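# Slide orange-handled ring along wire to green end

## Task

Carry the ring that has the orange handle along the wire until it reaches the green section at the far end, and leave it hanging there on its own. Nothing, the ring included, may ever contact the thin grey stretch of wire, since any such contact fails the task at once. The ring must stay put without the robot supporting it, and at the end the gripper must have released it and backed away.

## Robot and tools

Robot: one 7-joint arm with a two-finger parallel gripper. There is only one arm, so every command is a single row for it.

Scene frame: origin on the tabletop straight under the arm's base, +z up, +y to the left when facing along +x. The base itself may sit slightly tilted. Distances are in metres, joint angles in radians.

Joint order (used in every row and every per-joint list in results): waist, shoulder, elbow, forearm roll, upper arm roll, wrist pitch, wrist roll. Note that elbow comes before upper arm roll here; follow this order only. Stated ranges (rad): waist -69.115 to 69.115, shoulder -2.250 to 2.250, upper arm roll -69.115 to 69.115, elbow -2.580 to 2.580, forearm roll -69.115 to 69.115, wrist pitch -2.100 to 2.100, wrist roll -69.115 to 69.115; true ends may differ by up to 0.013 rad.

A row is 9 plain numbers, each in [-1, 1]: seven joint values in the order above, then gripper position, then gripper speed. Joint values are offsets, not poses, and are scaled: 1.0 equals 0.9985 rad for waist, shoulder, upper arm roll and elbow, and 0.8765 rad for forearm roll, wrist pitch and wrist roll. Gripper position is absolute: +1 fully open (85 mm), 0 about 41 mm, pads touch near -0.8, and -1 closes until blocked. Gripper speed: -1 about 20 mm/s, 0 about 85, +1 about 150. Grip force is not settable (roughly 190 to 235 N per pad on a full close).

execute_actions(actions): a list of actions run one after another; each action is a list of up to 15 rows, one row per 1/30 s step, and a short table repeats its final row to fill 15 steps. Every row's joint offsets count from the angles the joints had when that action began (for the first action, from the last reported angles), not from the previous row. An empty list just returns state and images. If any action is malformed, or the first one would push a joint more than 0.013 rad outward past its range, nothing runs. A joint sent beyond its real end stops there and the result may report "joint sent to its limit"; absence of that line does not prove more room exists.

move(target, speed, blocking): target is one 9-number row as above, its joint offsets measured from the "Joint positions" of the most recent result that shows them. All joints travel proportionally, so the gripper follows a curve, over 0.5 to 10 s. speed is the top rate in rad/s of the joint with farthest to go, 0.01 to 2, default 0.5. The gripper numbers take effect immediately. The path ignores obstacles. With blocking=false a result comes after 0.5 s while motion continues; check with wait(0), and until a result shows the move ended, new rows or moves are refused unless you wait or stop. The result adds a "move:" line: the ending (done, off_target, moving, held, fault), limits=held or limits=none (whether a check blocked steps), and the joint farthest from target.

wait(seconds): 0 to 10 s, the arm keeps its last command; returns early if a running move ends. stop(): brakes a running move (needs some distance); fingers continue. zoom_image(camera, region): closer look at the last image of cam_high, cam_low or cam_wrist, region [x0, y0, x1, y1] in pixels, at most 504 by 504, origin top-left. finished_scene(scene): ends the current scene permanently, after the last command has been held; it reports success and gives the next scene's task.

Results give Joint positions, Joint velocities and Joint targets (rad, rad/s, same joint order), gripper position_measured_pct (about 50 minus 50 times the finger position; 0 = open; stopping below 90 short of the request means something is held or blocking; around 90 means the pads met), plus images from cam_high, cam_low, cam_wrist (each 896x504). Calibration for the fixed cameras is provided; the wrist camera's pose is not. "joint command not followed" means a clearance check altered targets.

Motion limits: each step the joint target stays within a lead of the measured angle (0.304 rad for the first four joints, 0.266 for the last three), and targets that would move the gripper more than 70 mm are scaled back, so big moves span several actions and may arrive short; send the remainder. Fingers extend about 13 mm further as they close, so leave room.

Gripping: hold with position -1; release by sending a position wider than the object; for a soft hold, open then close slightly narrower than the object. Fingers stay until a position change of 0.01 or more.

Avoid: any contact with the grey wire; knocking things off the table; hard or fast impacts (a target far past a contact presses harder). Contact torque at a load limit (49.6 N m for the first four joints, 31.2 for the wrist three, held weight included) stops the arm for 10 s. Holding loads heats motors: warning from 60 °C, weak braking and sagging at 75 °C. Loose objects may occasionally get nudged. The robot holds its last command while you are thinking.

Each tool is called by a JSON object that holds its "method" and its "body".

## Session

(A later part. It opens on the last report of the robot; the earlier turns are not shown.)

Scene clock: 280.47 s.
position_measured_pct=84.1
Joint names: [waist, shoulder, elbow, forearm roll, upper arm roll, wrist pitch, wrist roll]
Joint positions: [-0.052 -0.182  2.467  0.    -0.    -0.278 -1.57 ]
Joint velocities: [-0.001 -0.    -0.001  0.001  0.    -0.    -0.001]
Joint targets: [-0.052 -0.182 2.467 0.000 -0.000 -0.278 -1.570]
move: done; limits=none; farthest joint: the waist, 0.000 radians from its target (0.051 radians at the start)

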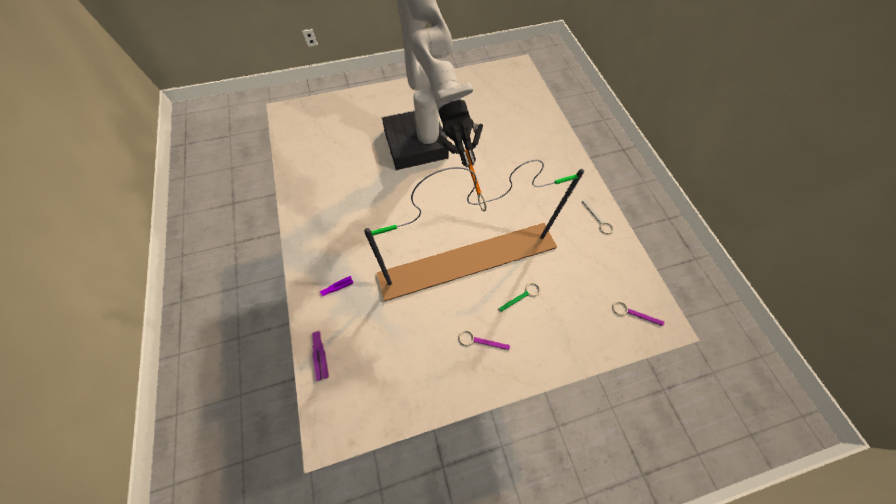

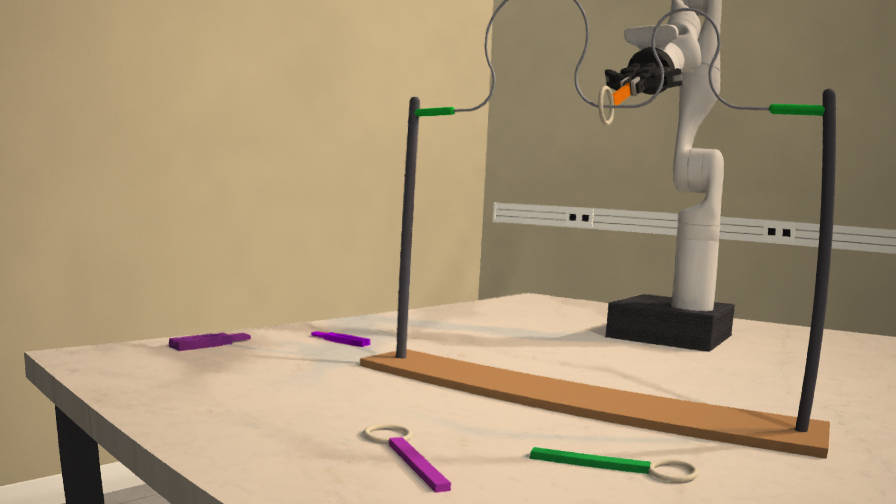

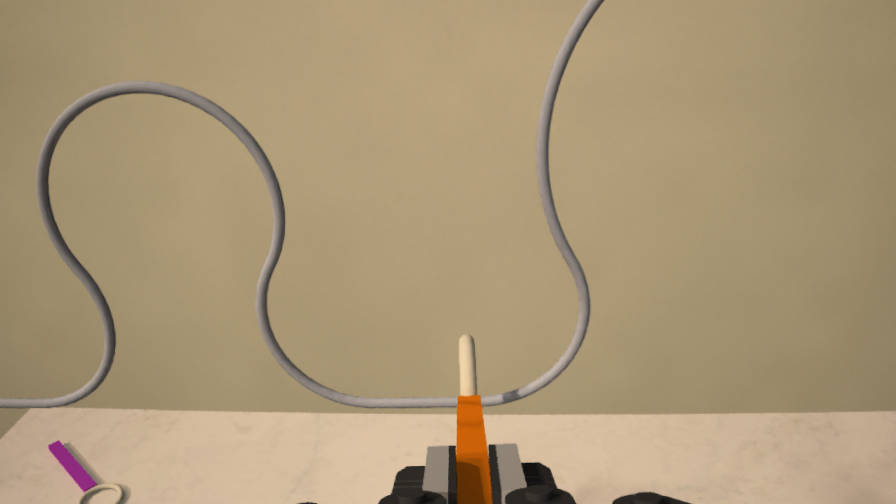

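{"method": "move", "body": {"target": [-0.066,0.002,0,0,0,0,-0.1,-1,-1], "speed": 0.15}}

{"method": "move", "body": {"target": [-0.0458,-0.0177,-0.0269,0,0,0.0509,-0.687,-1,-1], "speed": 0.9}}

{"method": "move", "body": {"target": [-0.0253,-0.0447,-0.0636,0,0,0.1233,-0.787,-1,-1], "speed": 0.9}}

{"method": "zoom_image", "body": {"camera": "cam_high", "region": [480,150,560,210]}}

{"method": "zoom_image", "body": {"camera": "cam_low", "region": [620,30,720,120]}}

Scene clock: 292.10 s.
position_measured_pct=84.1
Joint names: [waist, shoulder, elbow, forearm roll, upper arm roll, wrist pitch, wrist roll]
Joint positions: [-0.118 -0.18   2.467  0.    -0.    -0.278 -1.657]
Joint velocities: [-0.003 -0.002 -0.001 -0.     0.     0.    -0.001]
Joint targets: [-0.118 -0.180 2.467 0.000 -0.000 -0.278 -1.657]
move: done; limits=none; farthest joint: the wrist roll, 0.001 radians from its target (0.088 radians at the start)

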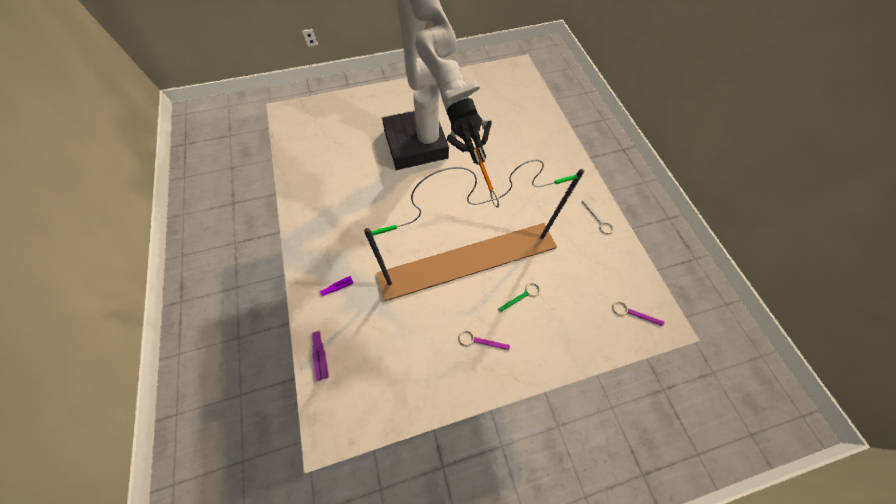

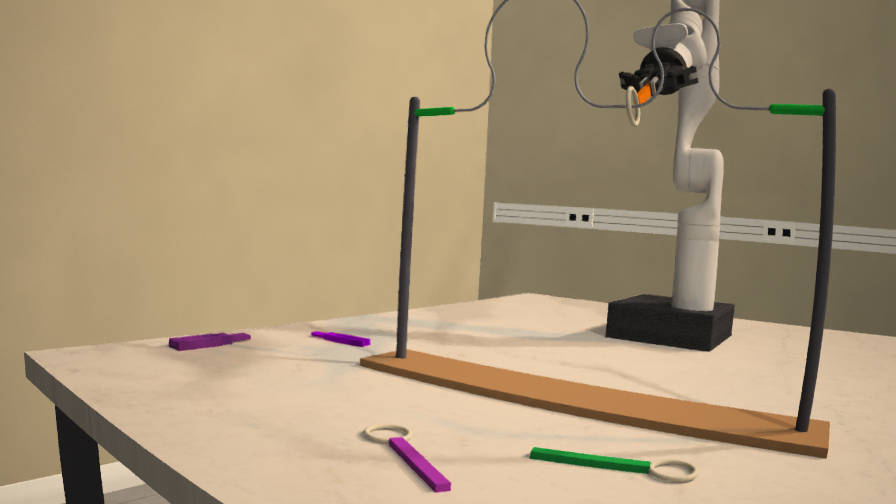

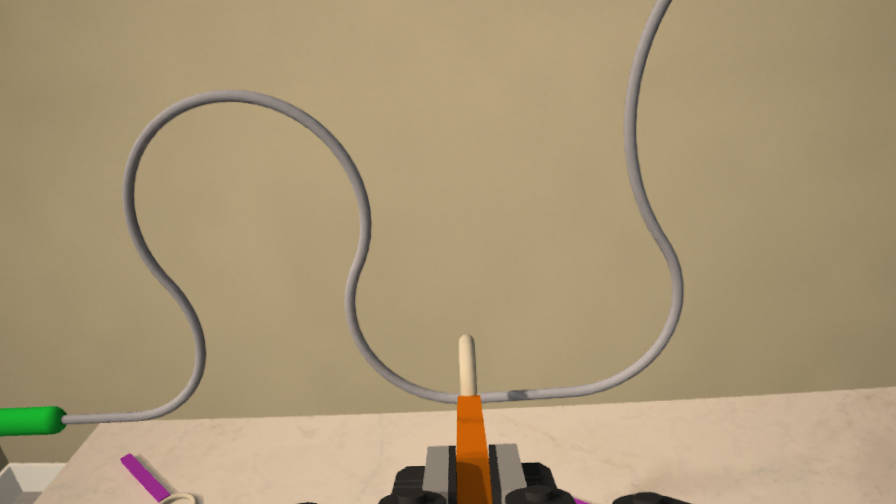

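Scene clock: 293.40 s.
position_measured_pct=84.1
Joint names: [waist, shoulder, elbow, forearm roll, upper arm roll, wrist pitch, wrist roll]
Joint positions: [-0.163 -0.198  2.44   0.    -0.    -0.233 -2.259]
Joint velocities: [-0.001  0.001 -0.001  0.    -0.    -0.    -0.001]
Joint targets: [-0.163 -0.198 2.440 0.000 -0.000 -0.233 -2.259]
move: done; limits=none; farthest joint: the waist, 0.001 radians from its target (0.046 radians at the start)

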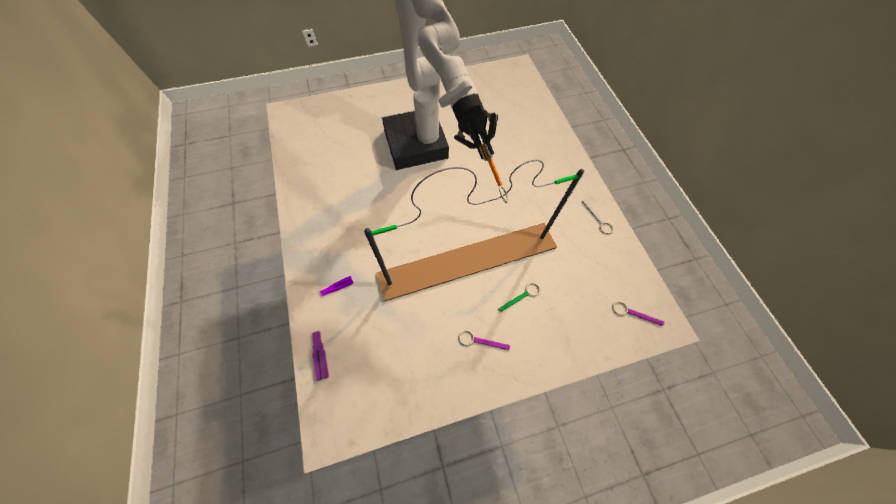

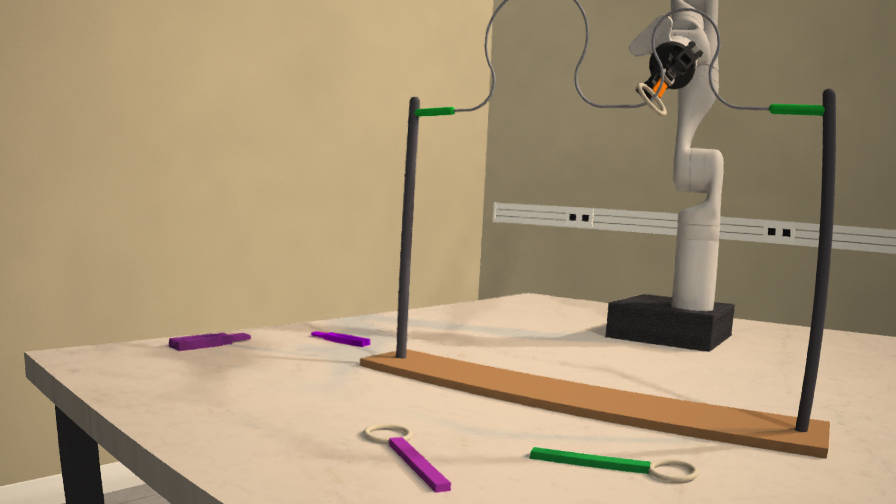

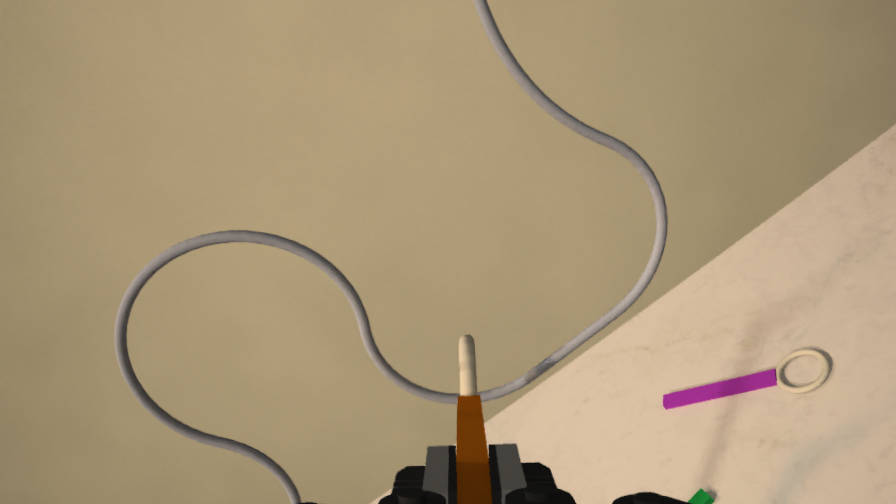

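Scene clock: 294.80 s.
position_measured_pct=84.1
Joint names: [waist, shoulder, elbow, forearm roll, upper arm roll, wrist pitch, wrist roll]
Joint positions: [-0.188 -0.242  2.376  0.    -0.    -0.125 -2.949]
Joint velocities: [-0.     0.002 -0.001 -0.    -0.    -0.    -0.001]
Joint targets: [-0.188 -0.242 2.376 0.000 -0.000 -0.125 -2.949]
move: done; limits=none; farthest joint: the waist, 0.000 radians from its target (0.025 radians at the start)

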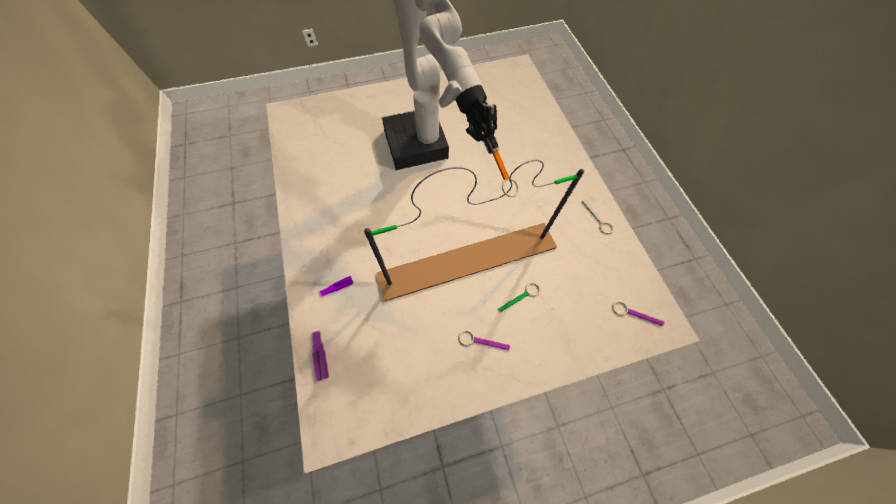

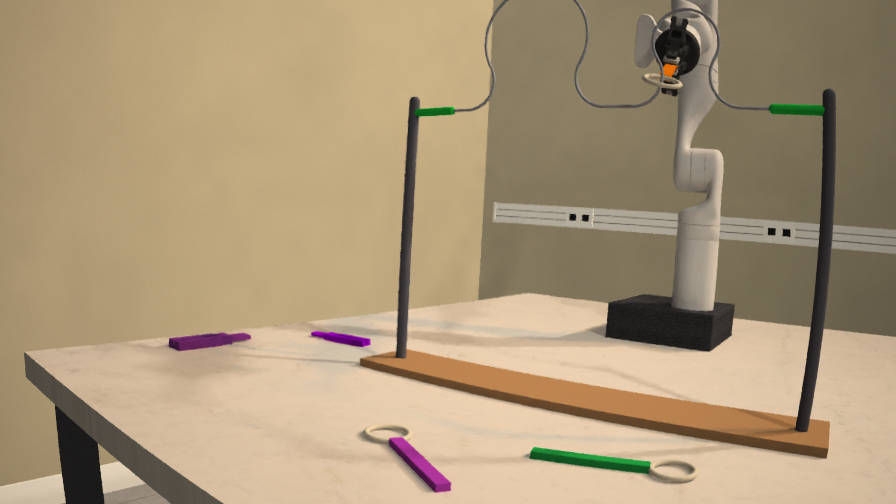

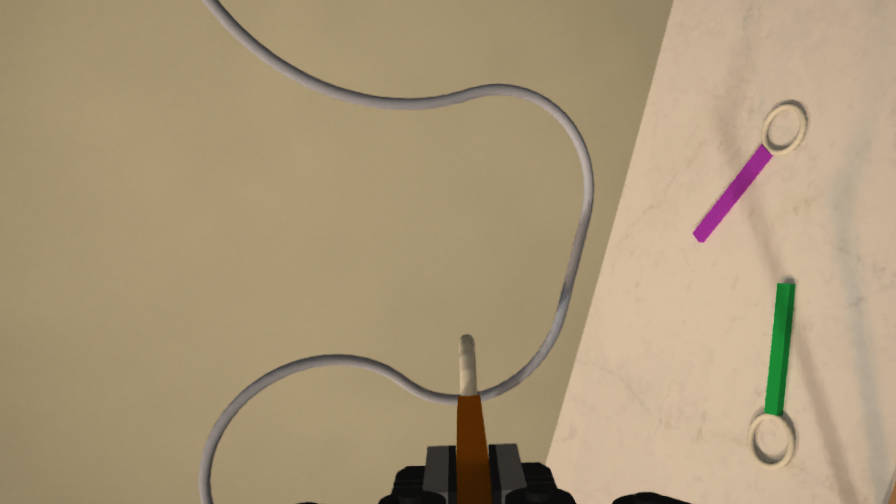

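Region (480, 150, 560, 210) of cam_high's 896x504 image, scaled by 6.300, with more detail than that image has; it fills the top 378 rows of this view, and the rest is white.

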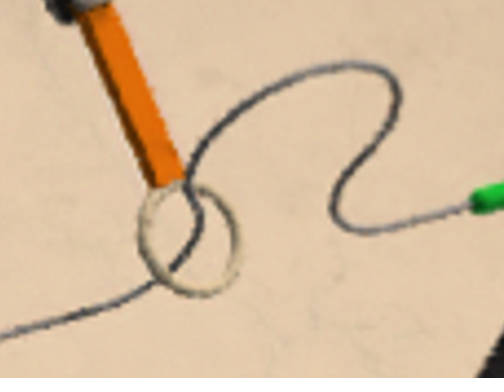

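Region (620, 30, 720, 120) of cam_low's 896x504 image, scaled by 5.040, with more detail than that image has; it fills the top 454 rows of this view, and the rest is white.

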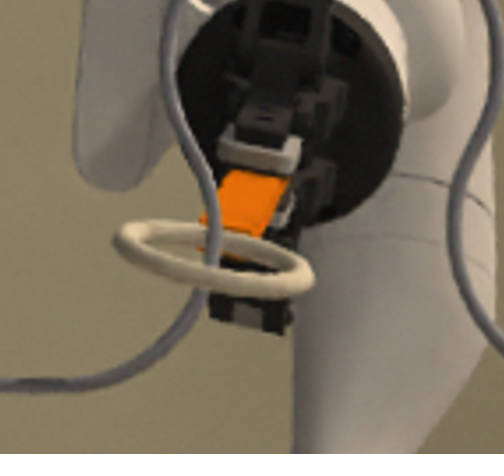

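{"method": "move", "body": {"target": [0.0088,-0.044,-0.0696,0,0,0.1273,-0.6,-1,-1], "speed": 0.8}}

{"method": "move", "body": {"target": [0.0105,-0.0374,-0.0843,0,0,0.1386,0.6,-1,-1], "speed": 0.8}}

{"method": "move", "body": {"target": [-0.0271,-0.0169,-0.0772,0,0,0.1072,0.776,-1,-1], "speed": 0.9}}

{"method": "zoom_image", "body": {"camera": "cam_high", "region": [485,140,565,200]}}

Scene clock: 309.80 s.
position_measured_pct=84.1
Joint names: [waist, shoulder, elbow, forearm roll, upper arm roll, wrist pitch, wrist roll]
Joint positions: [-0.18  -0.286  2.307  0.    -0.    -0.013 -3.475]
Joint velocities: [ 0.     0.002 -0.001 -0.001  0.     0.    -0.001]
Joint targets: [-0.180 -0.286 2.307 0.000 -0.000 -0.013 -3.475]
move: done; limits=none; farthest joint: the waist, 0.000 radians from its target (0.009 radians at the start)

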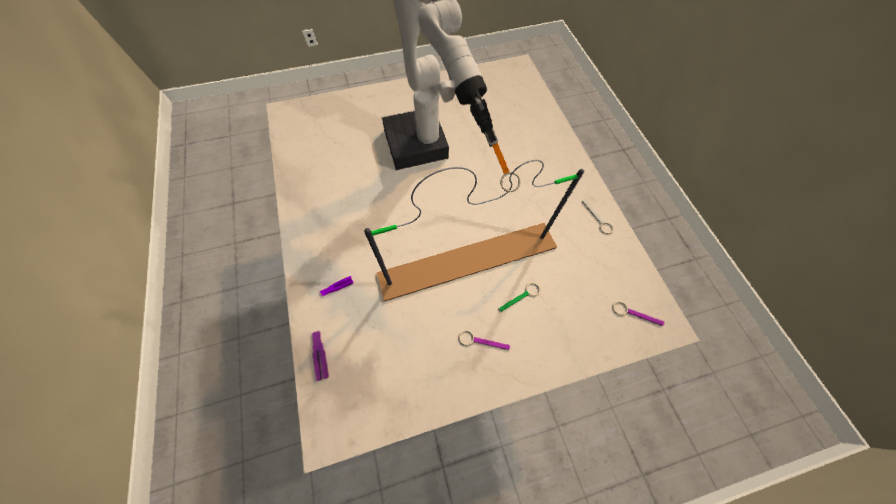

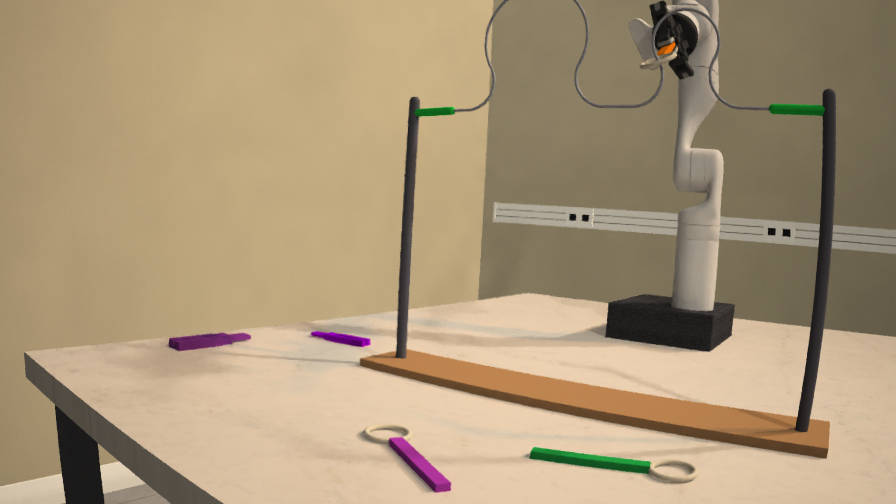

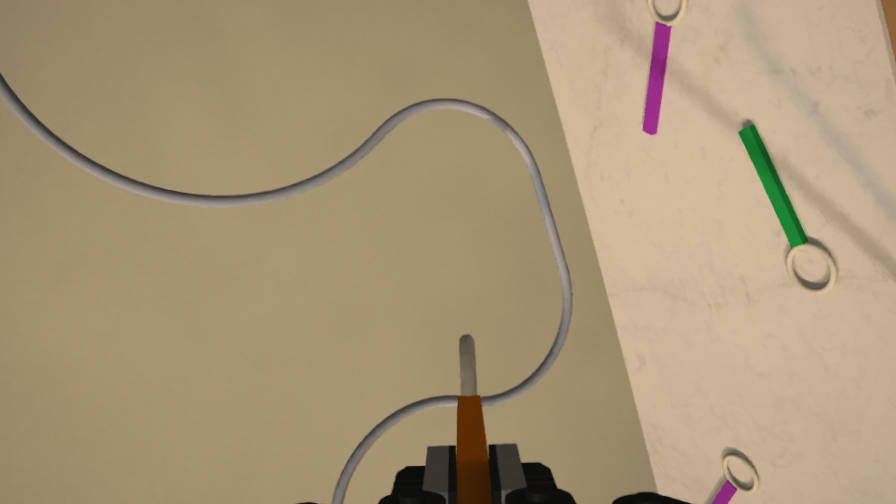

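Scene clock: 311.07 s.
position_measured_pct=84.1
Joint names: [waist, shoulder, elbow, forearm roll, upper arm roll, wrist pitch, wrist roll]
Joint positions: [-0.169 -0.324  2.223  0.    -0.     0.108 -2.949]
Joint velocities: [ 0.    -0.    -0.001  0.    -0.001 -0.     0.002]
Joint targets: [-0.169 -0.324 2.223 0.000 -0.000 0.108 -2.949]
move: done; limits=none; farthest joint: the waist, 0.000 radians from its target (0.010 radians at the start)

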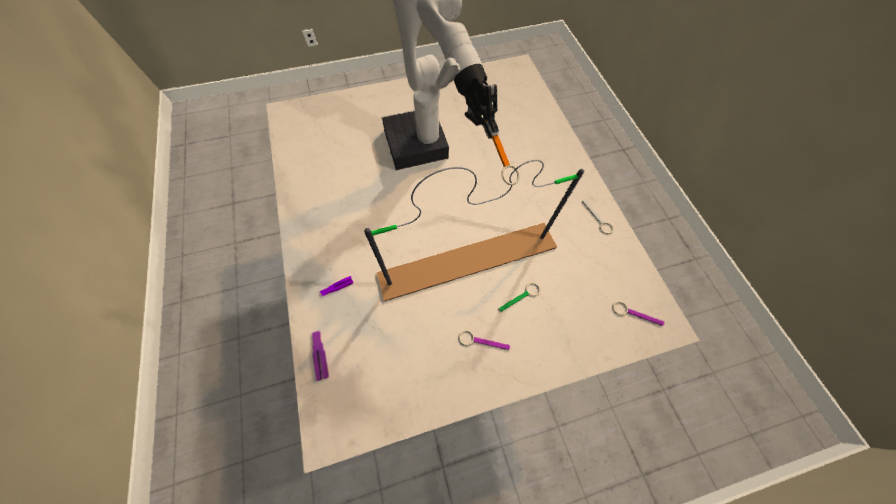

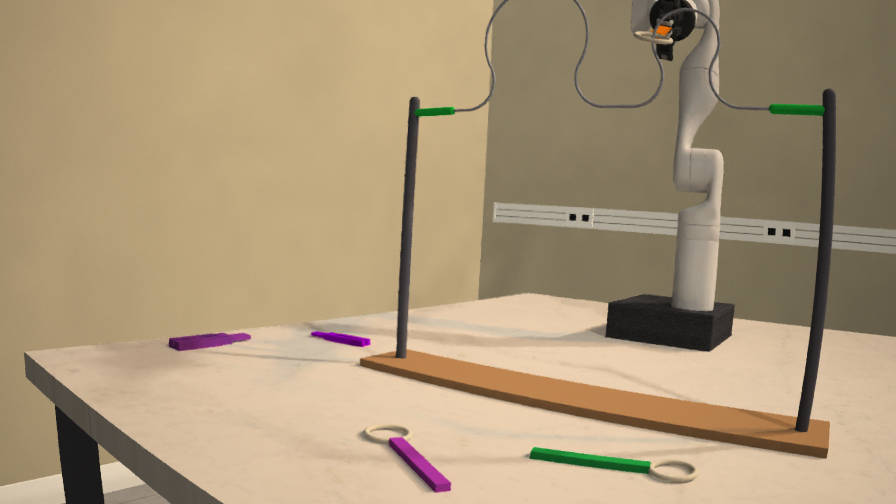

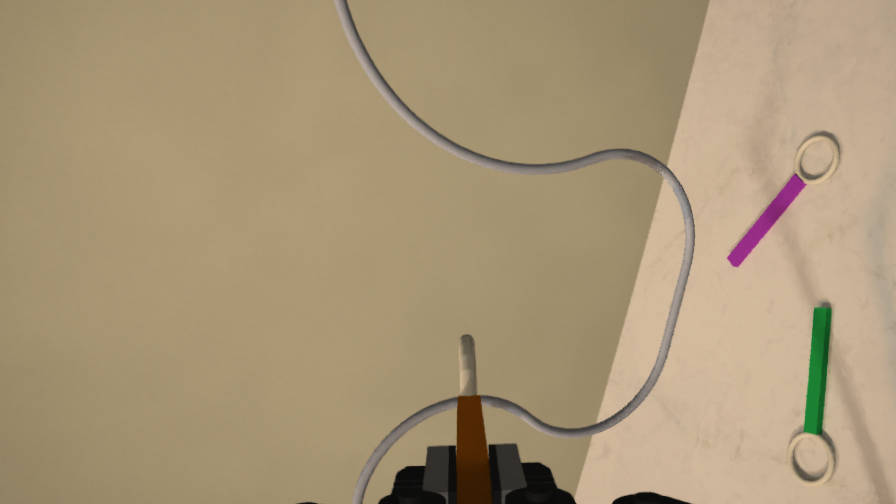

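Scene clock: 312.47 s.
position_measured_pct=84.1
Joint names: [waist, shoulder, elbow, forearm roll, upper arm roll, wrist pitch, wrist roll]
Joint positions: [-0.196 -0.34   2.146  0.    -0.     0.202 -2.269]
Joint velocities: [-0.     0.002  0.001 -0.    -0.     0.     0.   ]
Joint targets: [-0.196 -0.340 2.146 0.000 -0.000 0.202 -2.269]
move: done; limits=none; farthest joint: the waist, 0.000 radians from its target (0.027 radians at the start)

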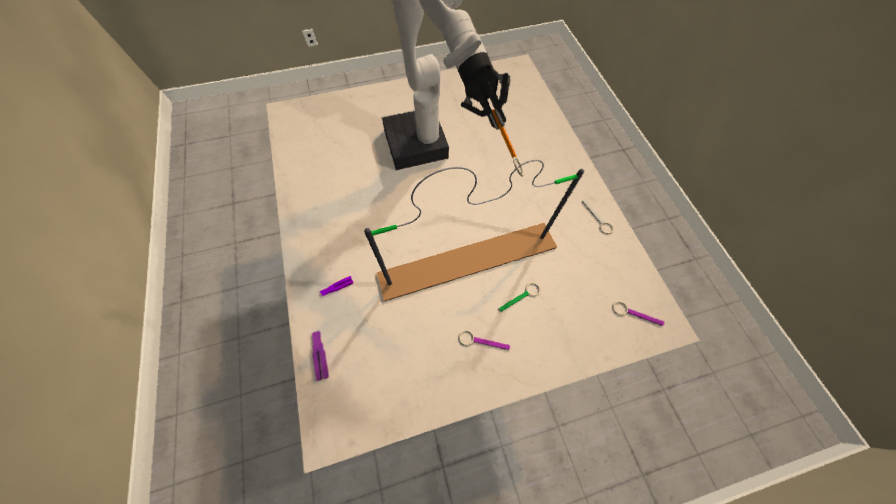

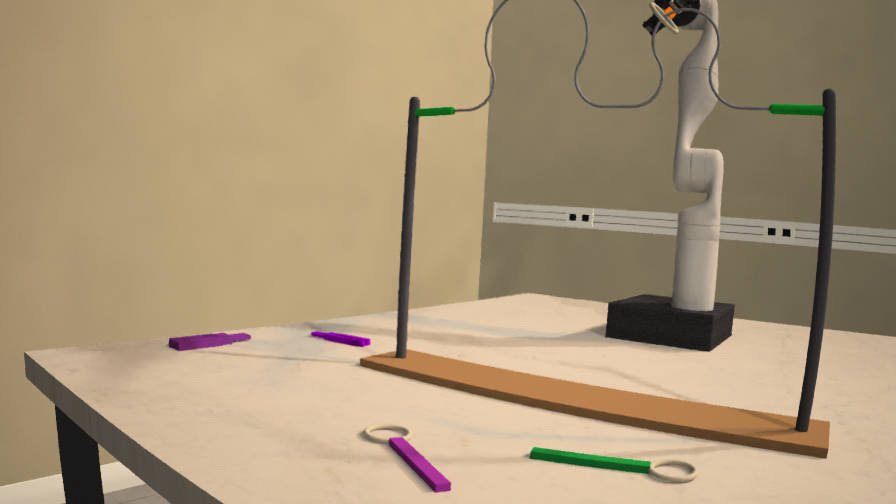

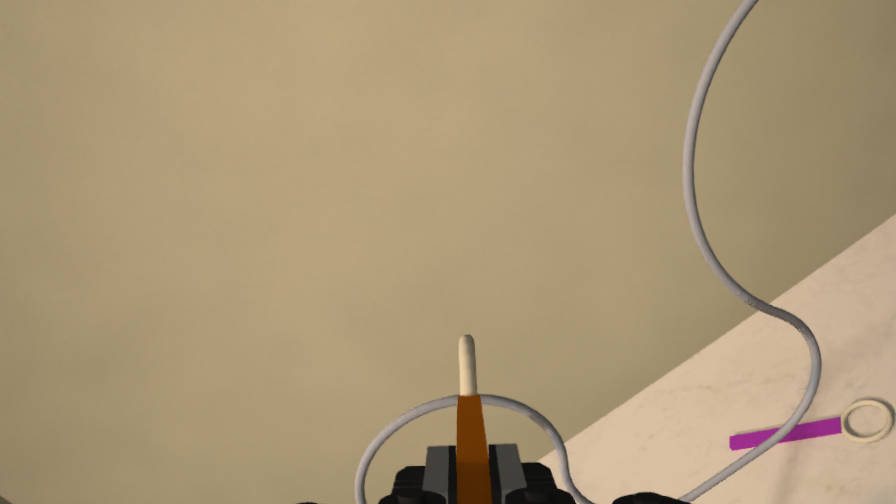

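Region (485, 140, 565, 200) of cam_high's 896x504 image, scaled by 6.300, with more detail than that image has; it fills the top 378 rows of this view, and the rest is white.

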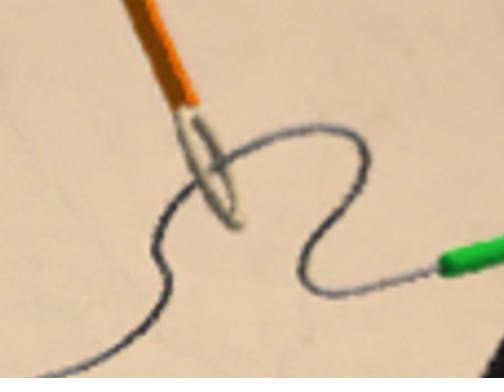

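{"method": "move", "body": {"target": [-0.0505,0.0067,-0.0382,0,0,0.0349,0.706,-1,-1], "speed": 0.9}}

{"method": "move", "body": {"target": [-0.0493,0.0206,0.0221,0,0,-0.0487,0.776,-1,-1], "speed": 0.9}}

{"method": "move", "body": {"target": [-0.0251,0.0306,0.0689,0,0,-0.1134,0.878,-1,-1], "speed": 0.9}}

{"method": "zoom_image", "body": {"camera": "cam_high", "region": [505,140,585,200]}}

Scene clock: 338.47 s.
position_measured_pct=84.1
Joint names: [waist, shoulder, elbow, forearm roll, upper arm roll, wrist pitch, wrist roll]
Joint positions: [-0.247 -0.334  2.108  0.    -0.     0.233 -1.65 ]
Joint velocities: [-0.001  0.001  0.     0.001 -0.001 -0.     0.001]
Joint targets: [-0.247 -0.334 2.107 0.000 -0.000 0.233 -1.650]
move: done; limits=none; farthest joint: the waist, 0.000 radians from its target (0.050 radians at the start)

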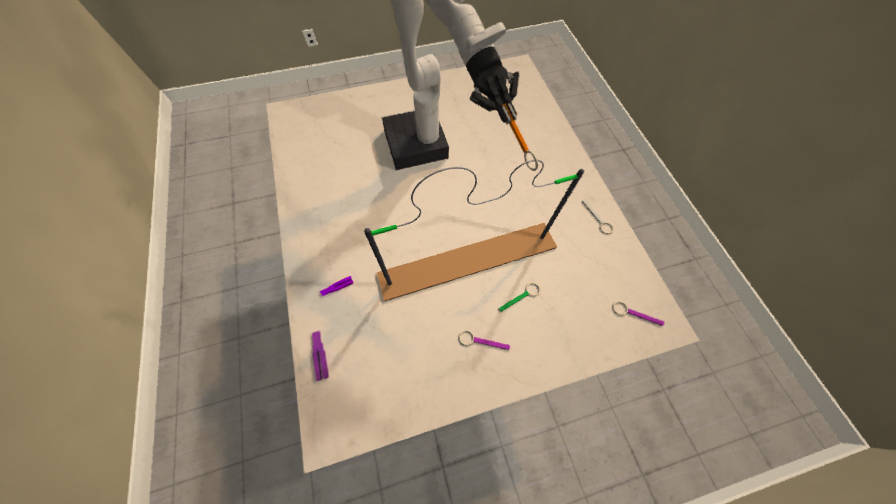

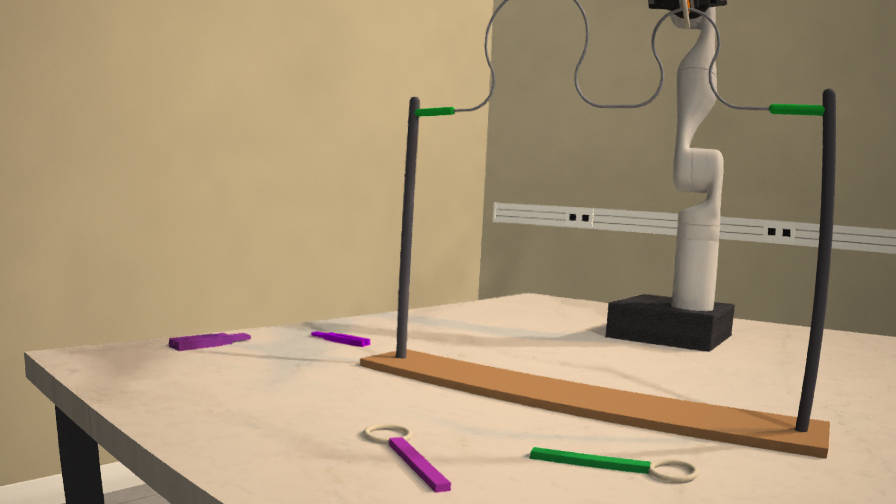

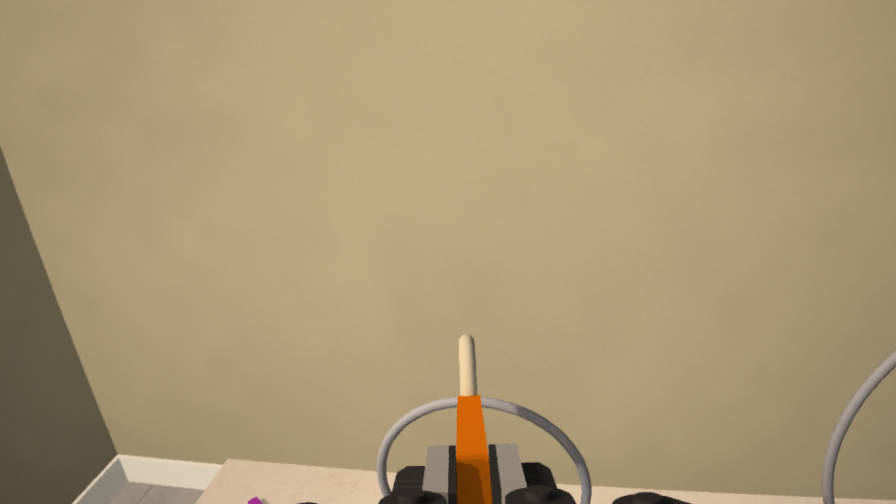

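Scene clock: 339.87 s.
position_measured_pct=84.1
Joint names: [waist, shoulder, elbow, forearm roll, upper arm roll, wrist pitch, wrist roll]
Joint positions: [-0.296 -0.313  2.13   0.    -0.     0.19  -0.97 ]
Joint velocities: [-0.001  0.001  0.    -0.001  0.001 -0.     0.001]
Joint targets: [-0.296 -0.313 2.130 0.000 -0.000 0.190 -0.970]
move: done; limits=none; farthest joint: the waist, 0.001 radians from its target (0.050 radians at the start)

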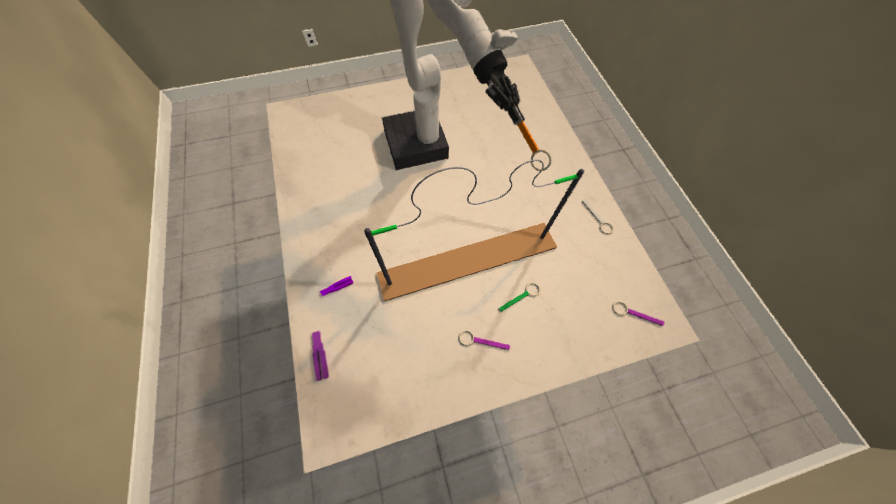

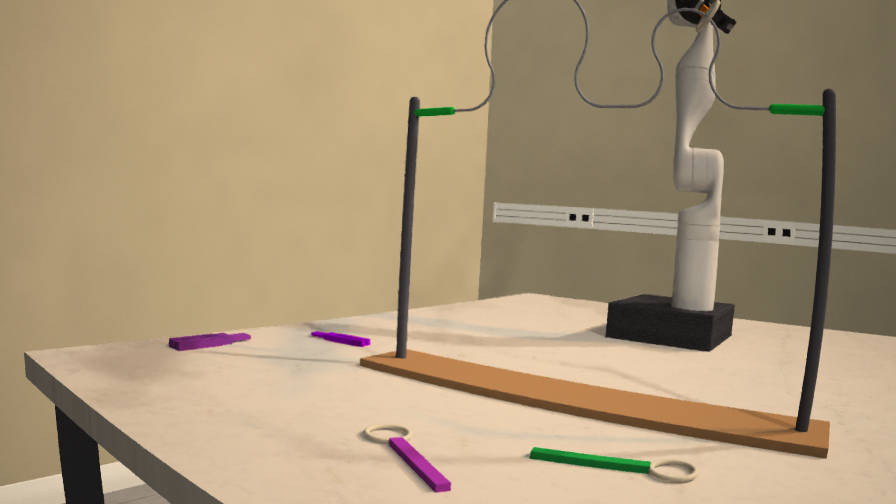

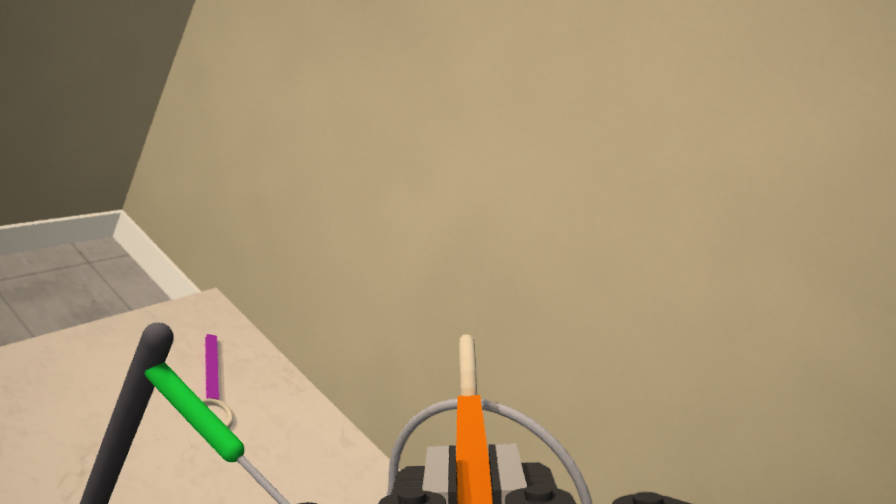

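Scene clock: 341.37 s.
position_measured_pct=84.1
Joint names: [waist, shoulder, elbow, forearm roll, upper arm roll, wrist pitch, wrist roll]
Joint positions: [-0.321 -0.283  2.198  0.    -0.     0.091 -0.2  ]
Joint velocities: [-0.     0.002  0.001 -0.001 -0.002  0.     0.001]
Joint targets: [-0.321 -0.283 2.198 0.000 -0.000 0.090 -0.200]
move: done; limits=none; farthest joint: the waist, 0.000 radians from its target (0.025 radians at the start)

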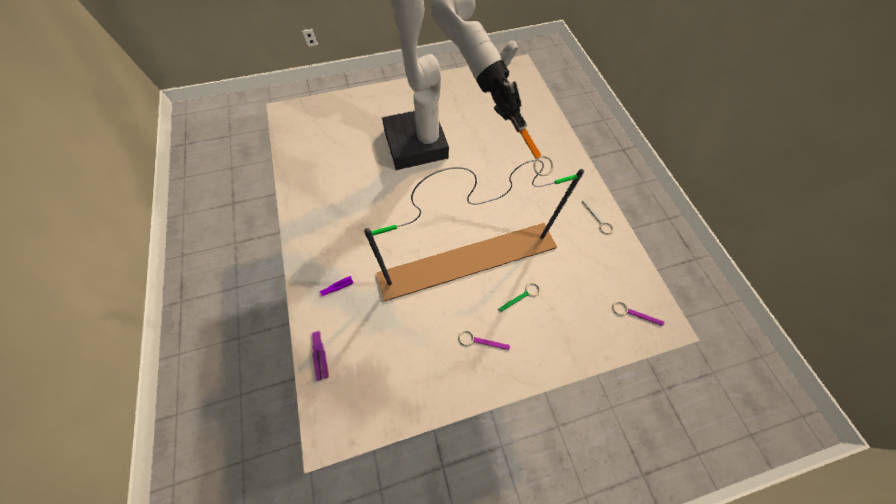

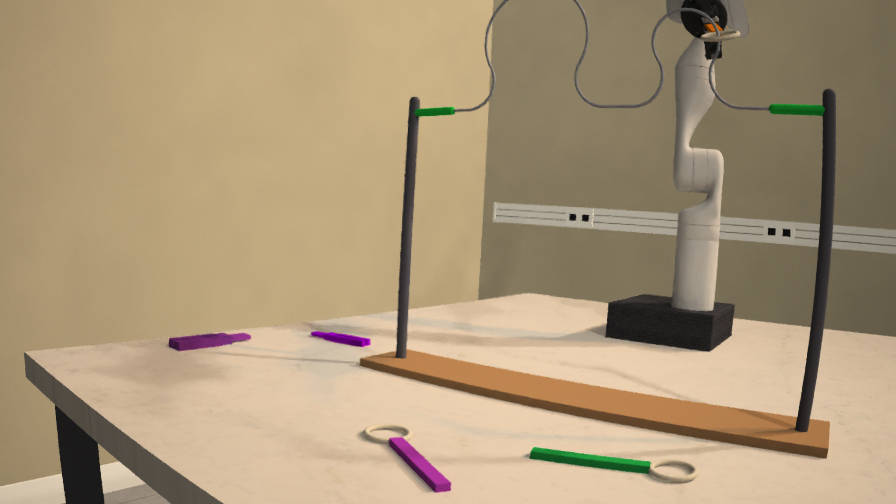

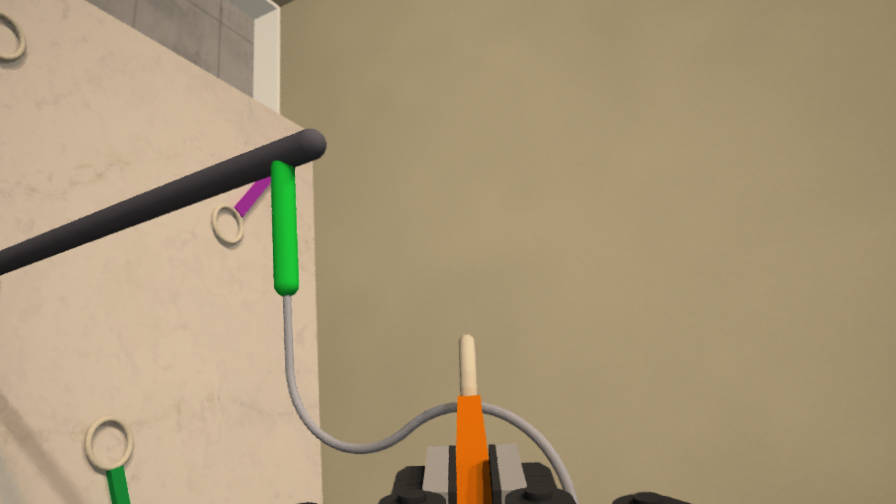

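Region (505, 140, 585, 200) of cam_high's 896x504 image, scaled by 6.300, with more detail than that image has; it fills the top 378 rows of this view, and the rest is white.

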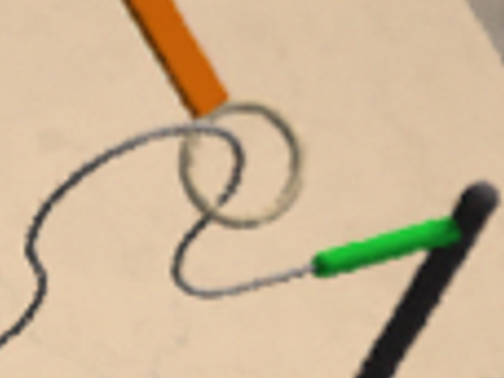

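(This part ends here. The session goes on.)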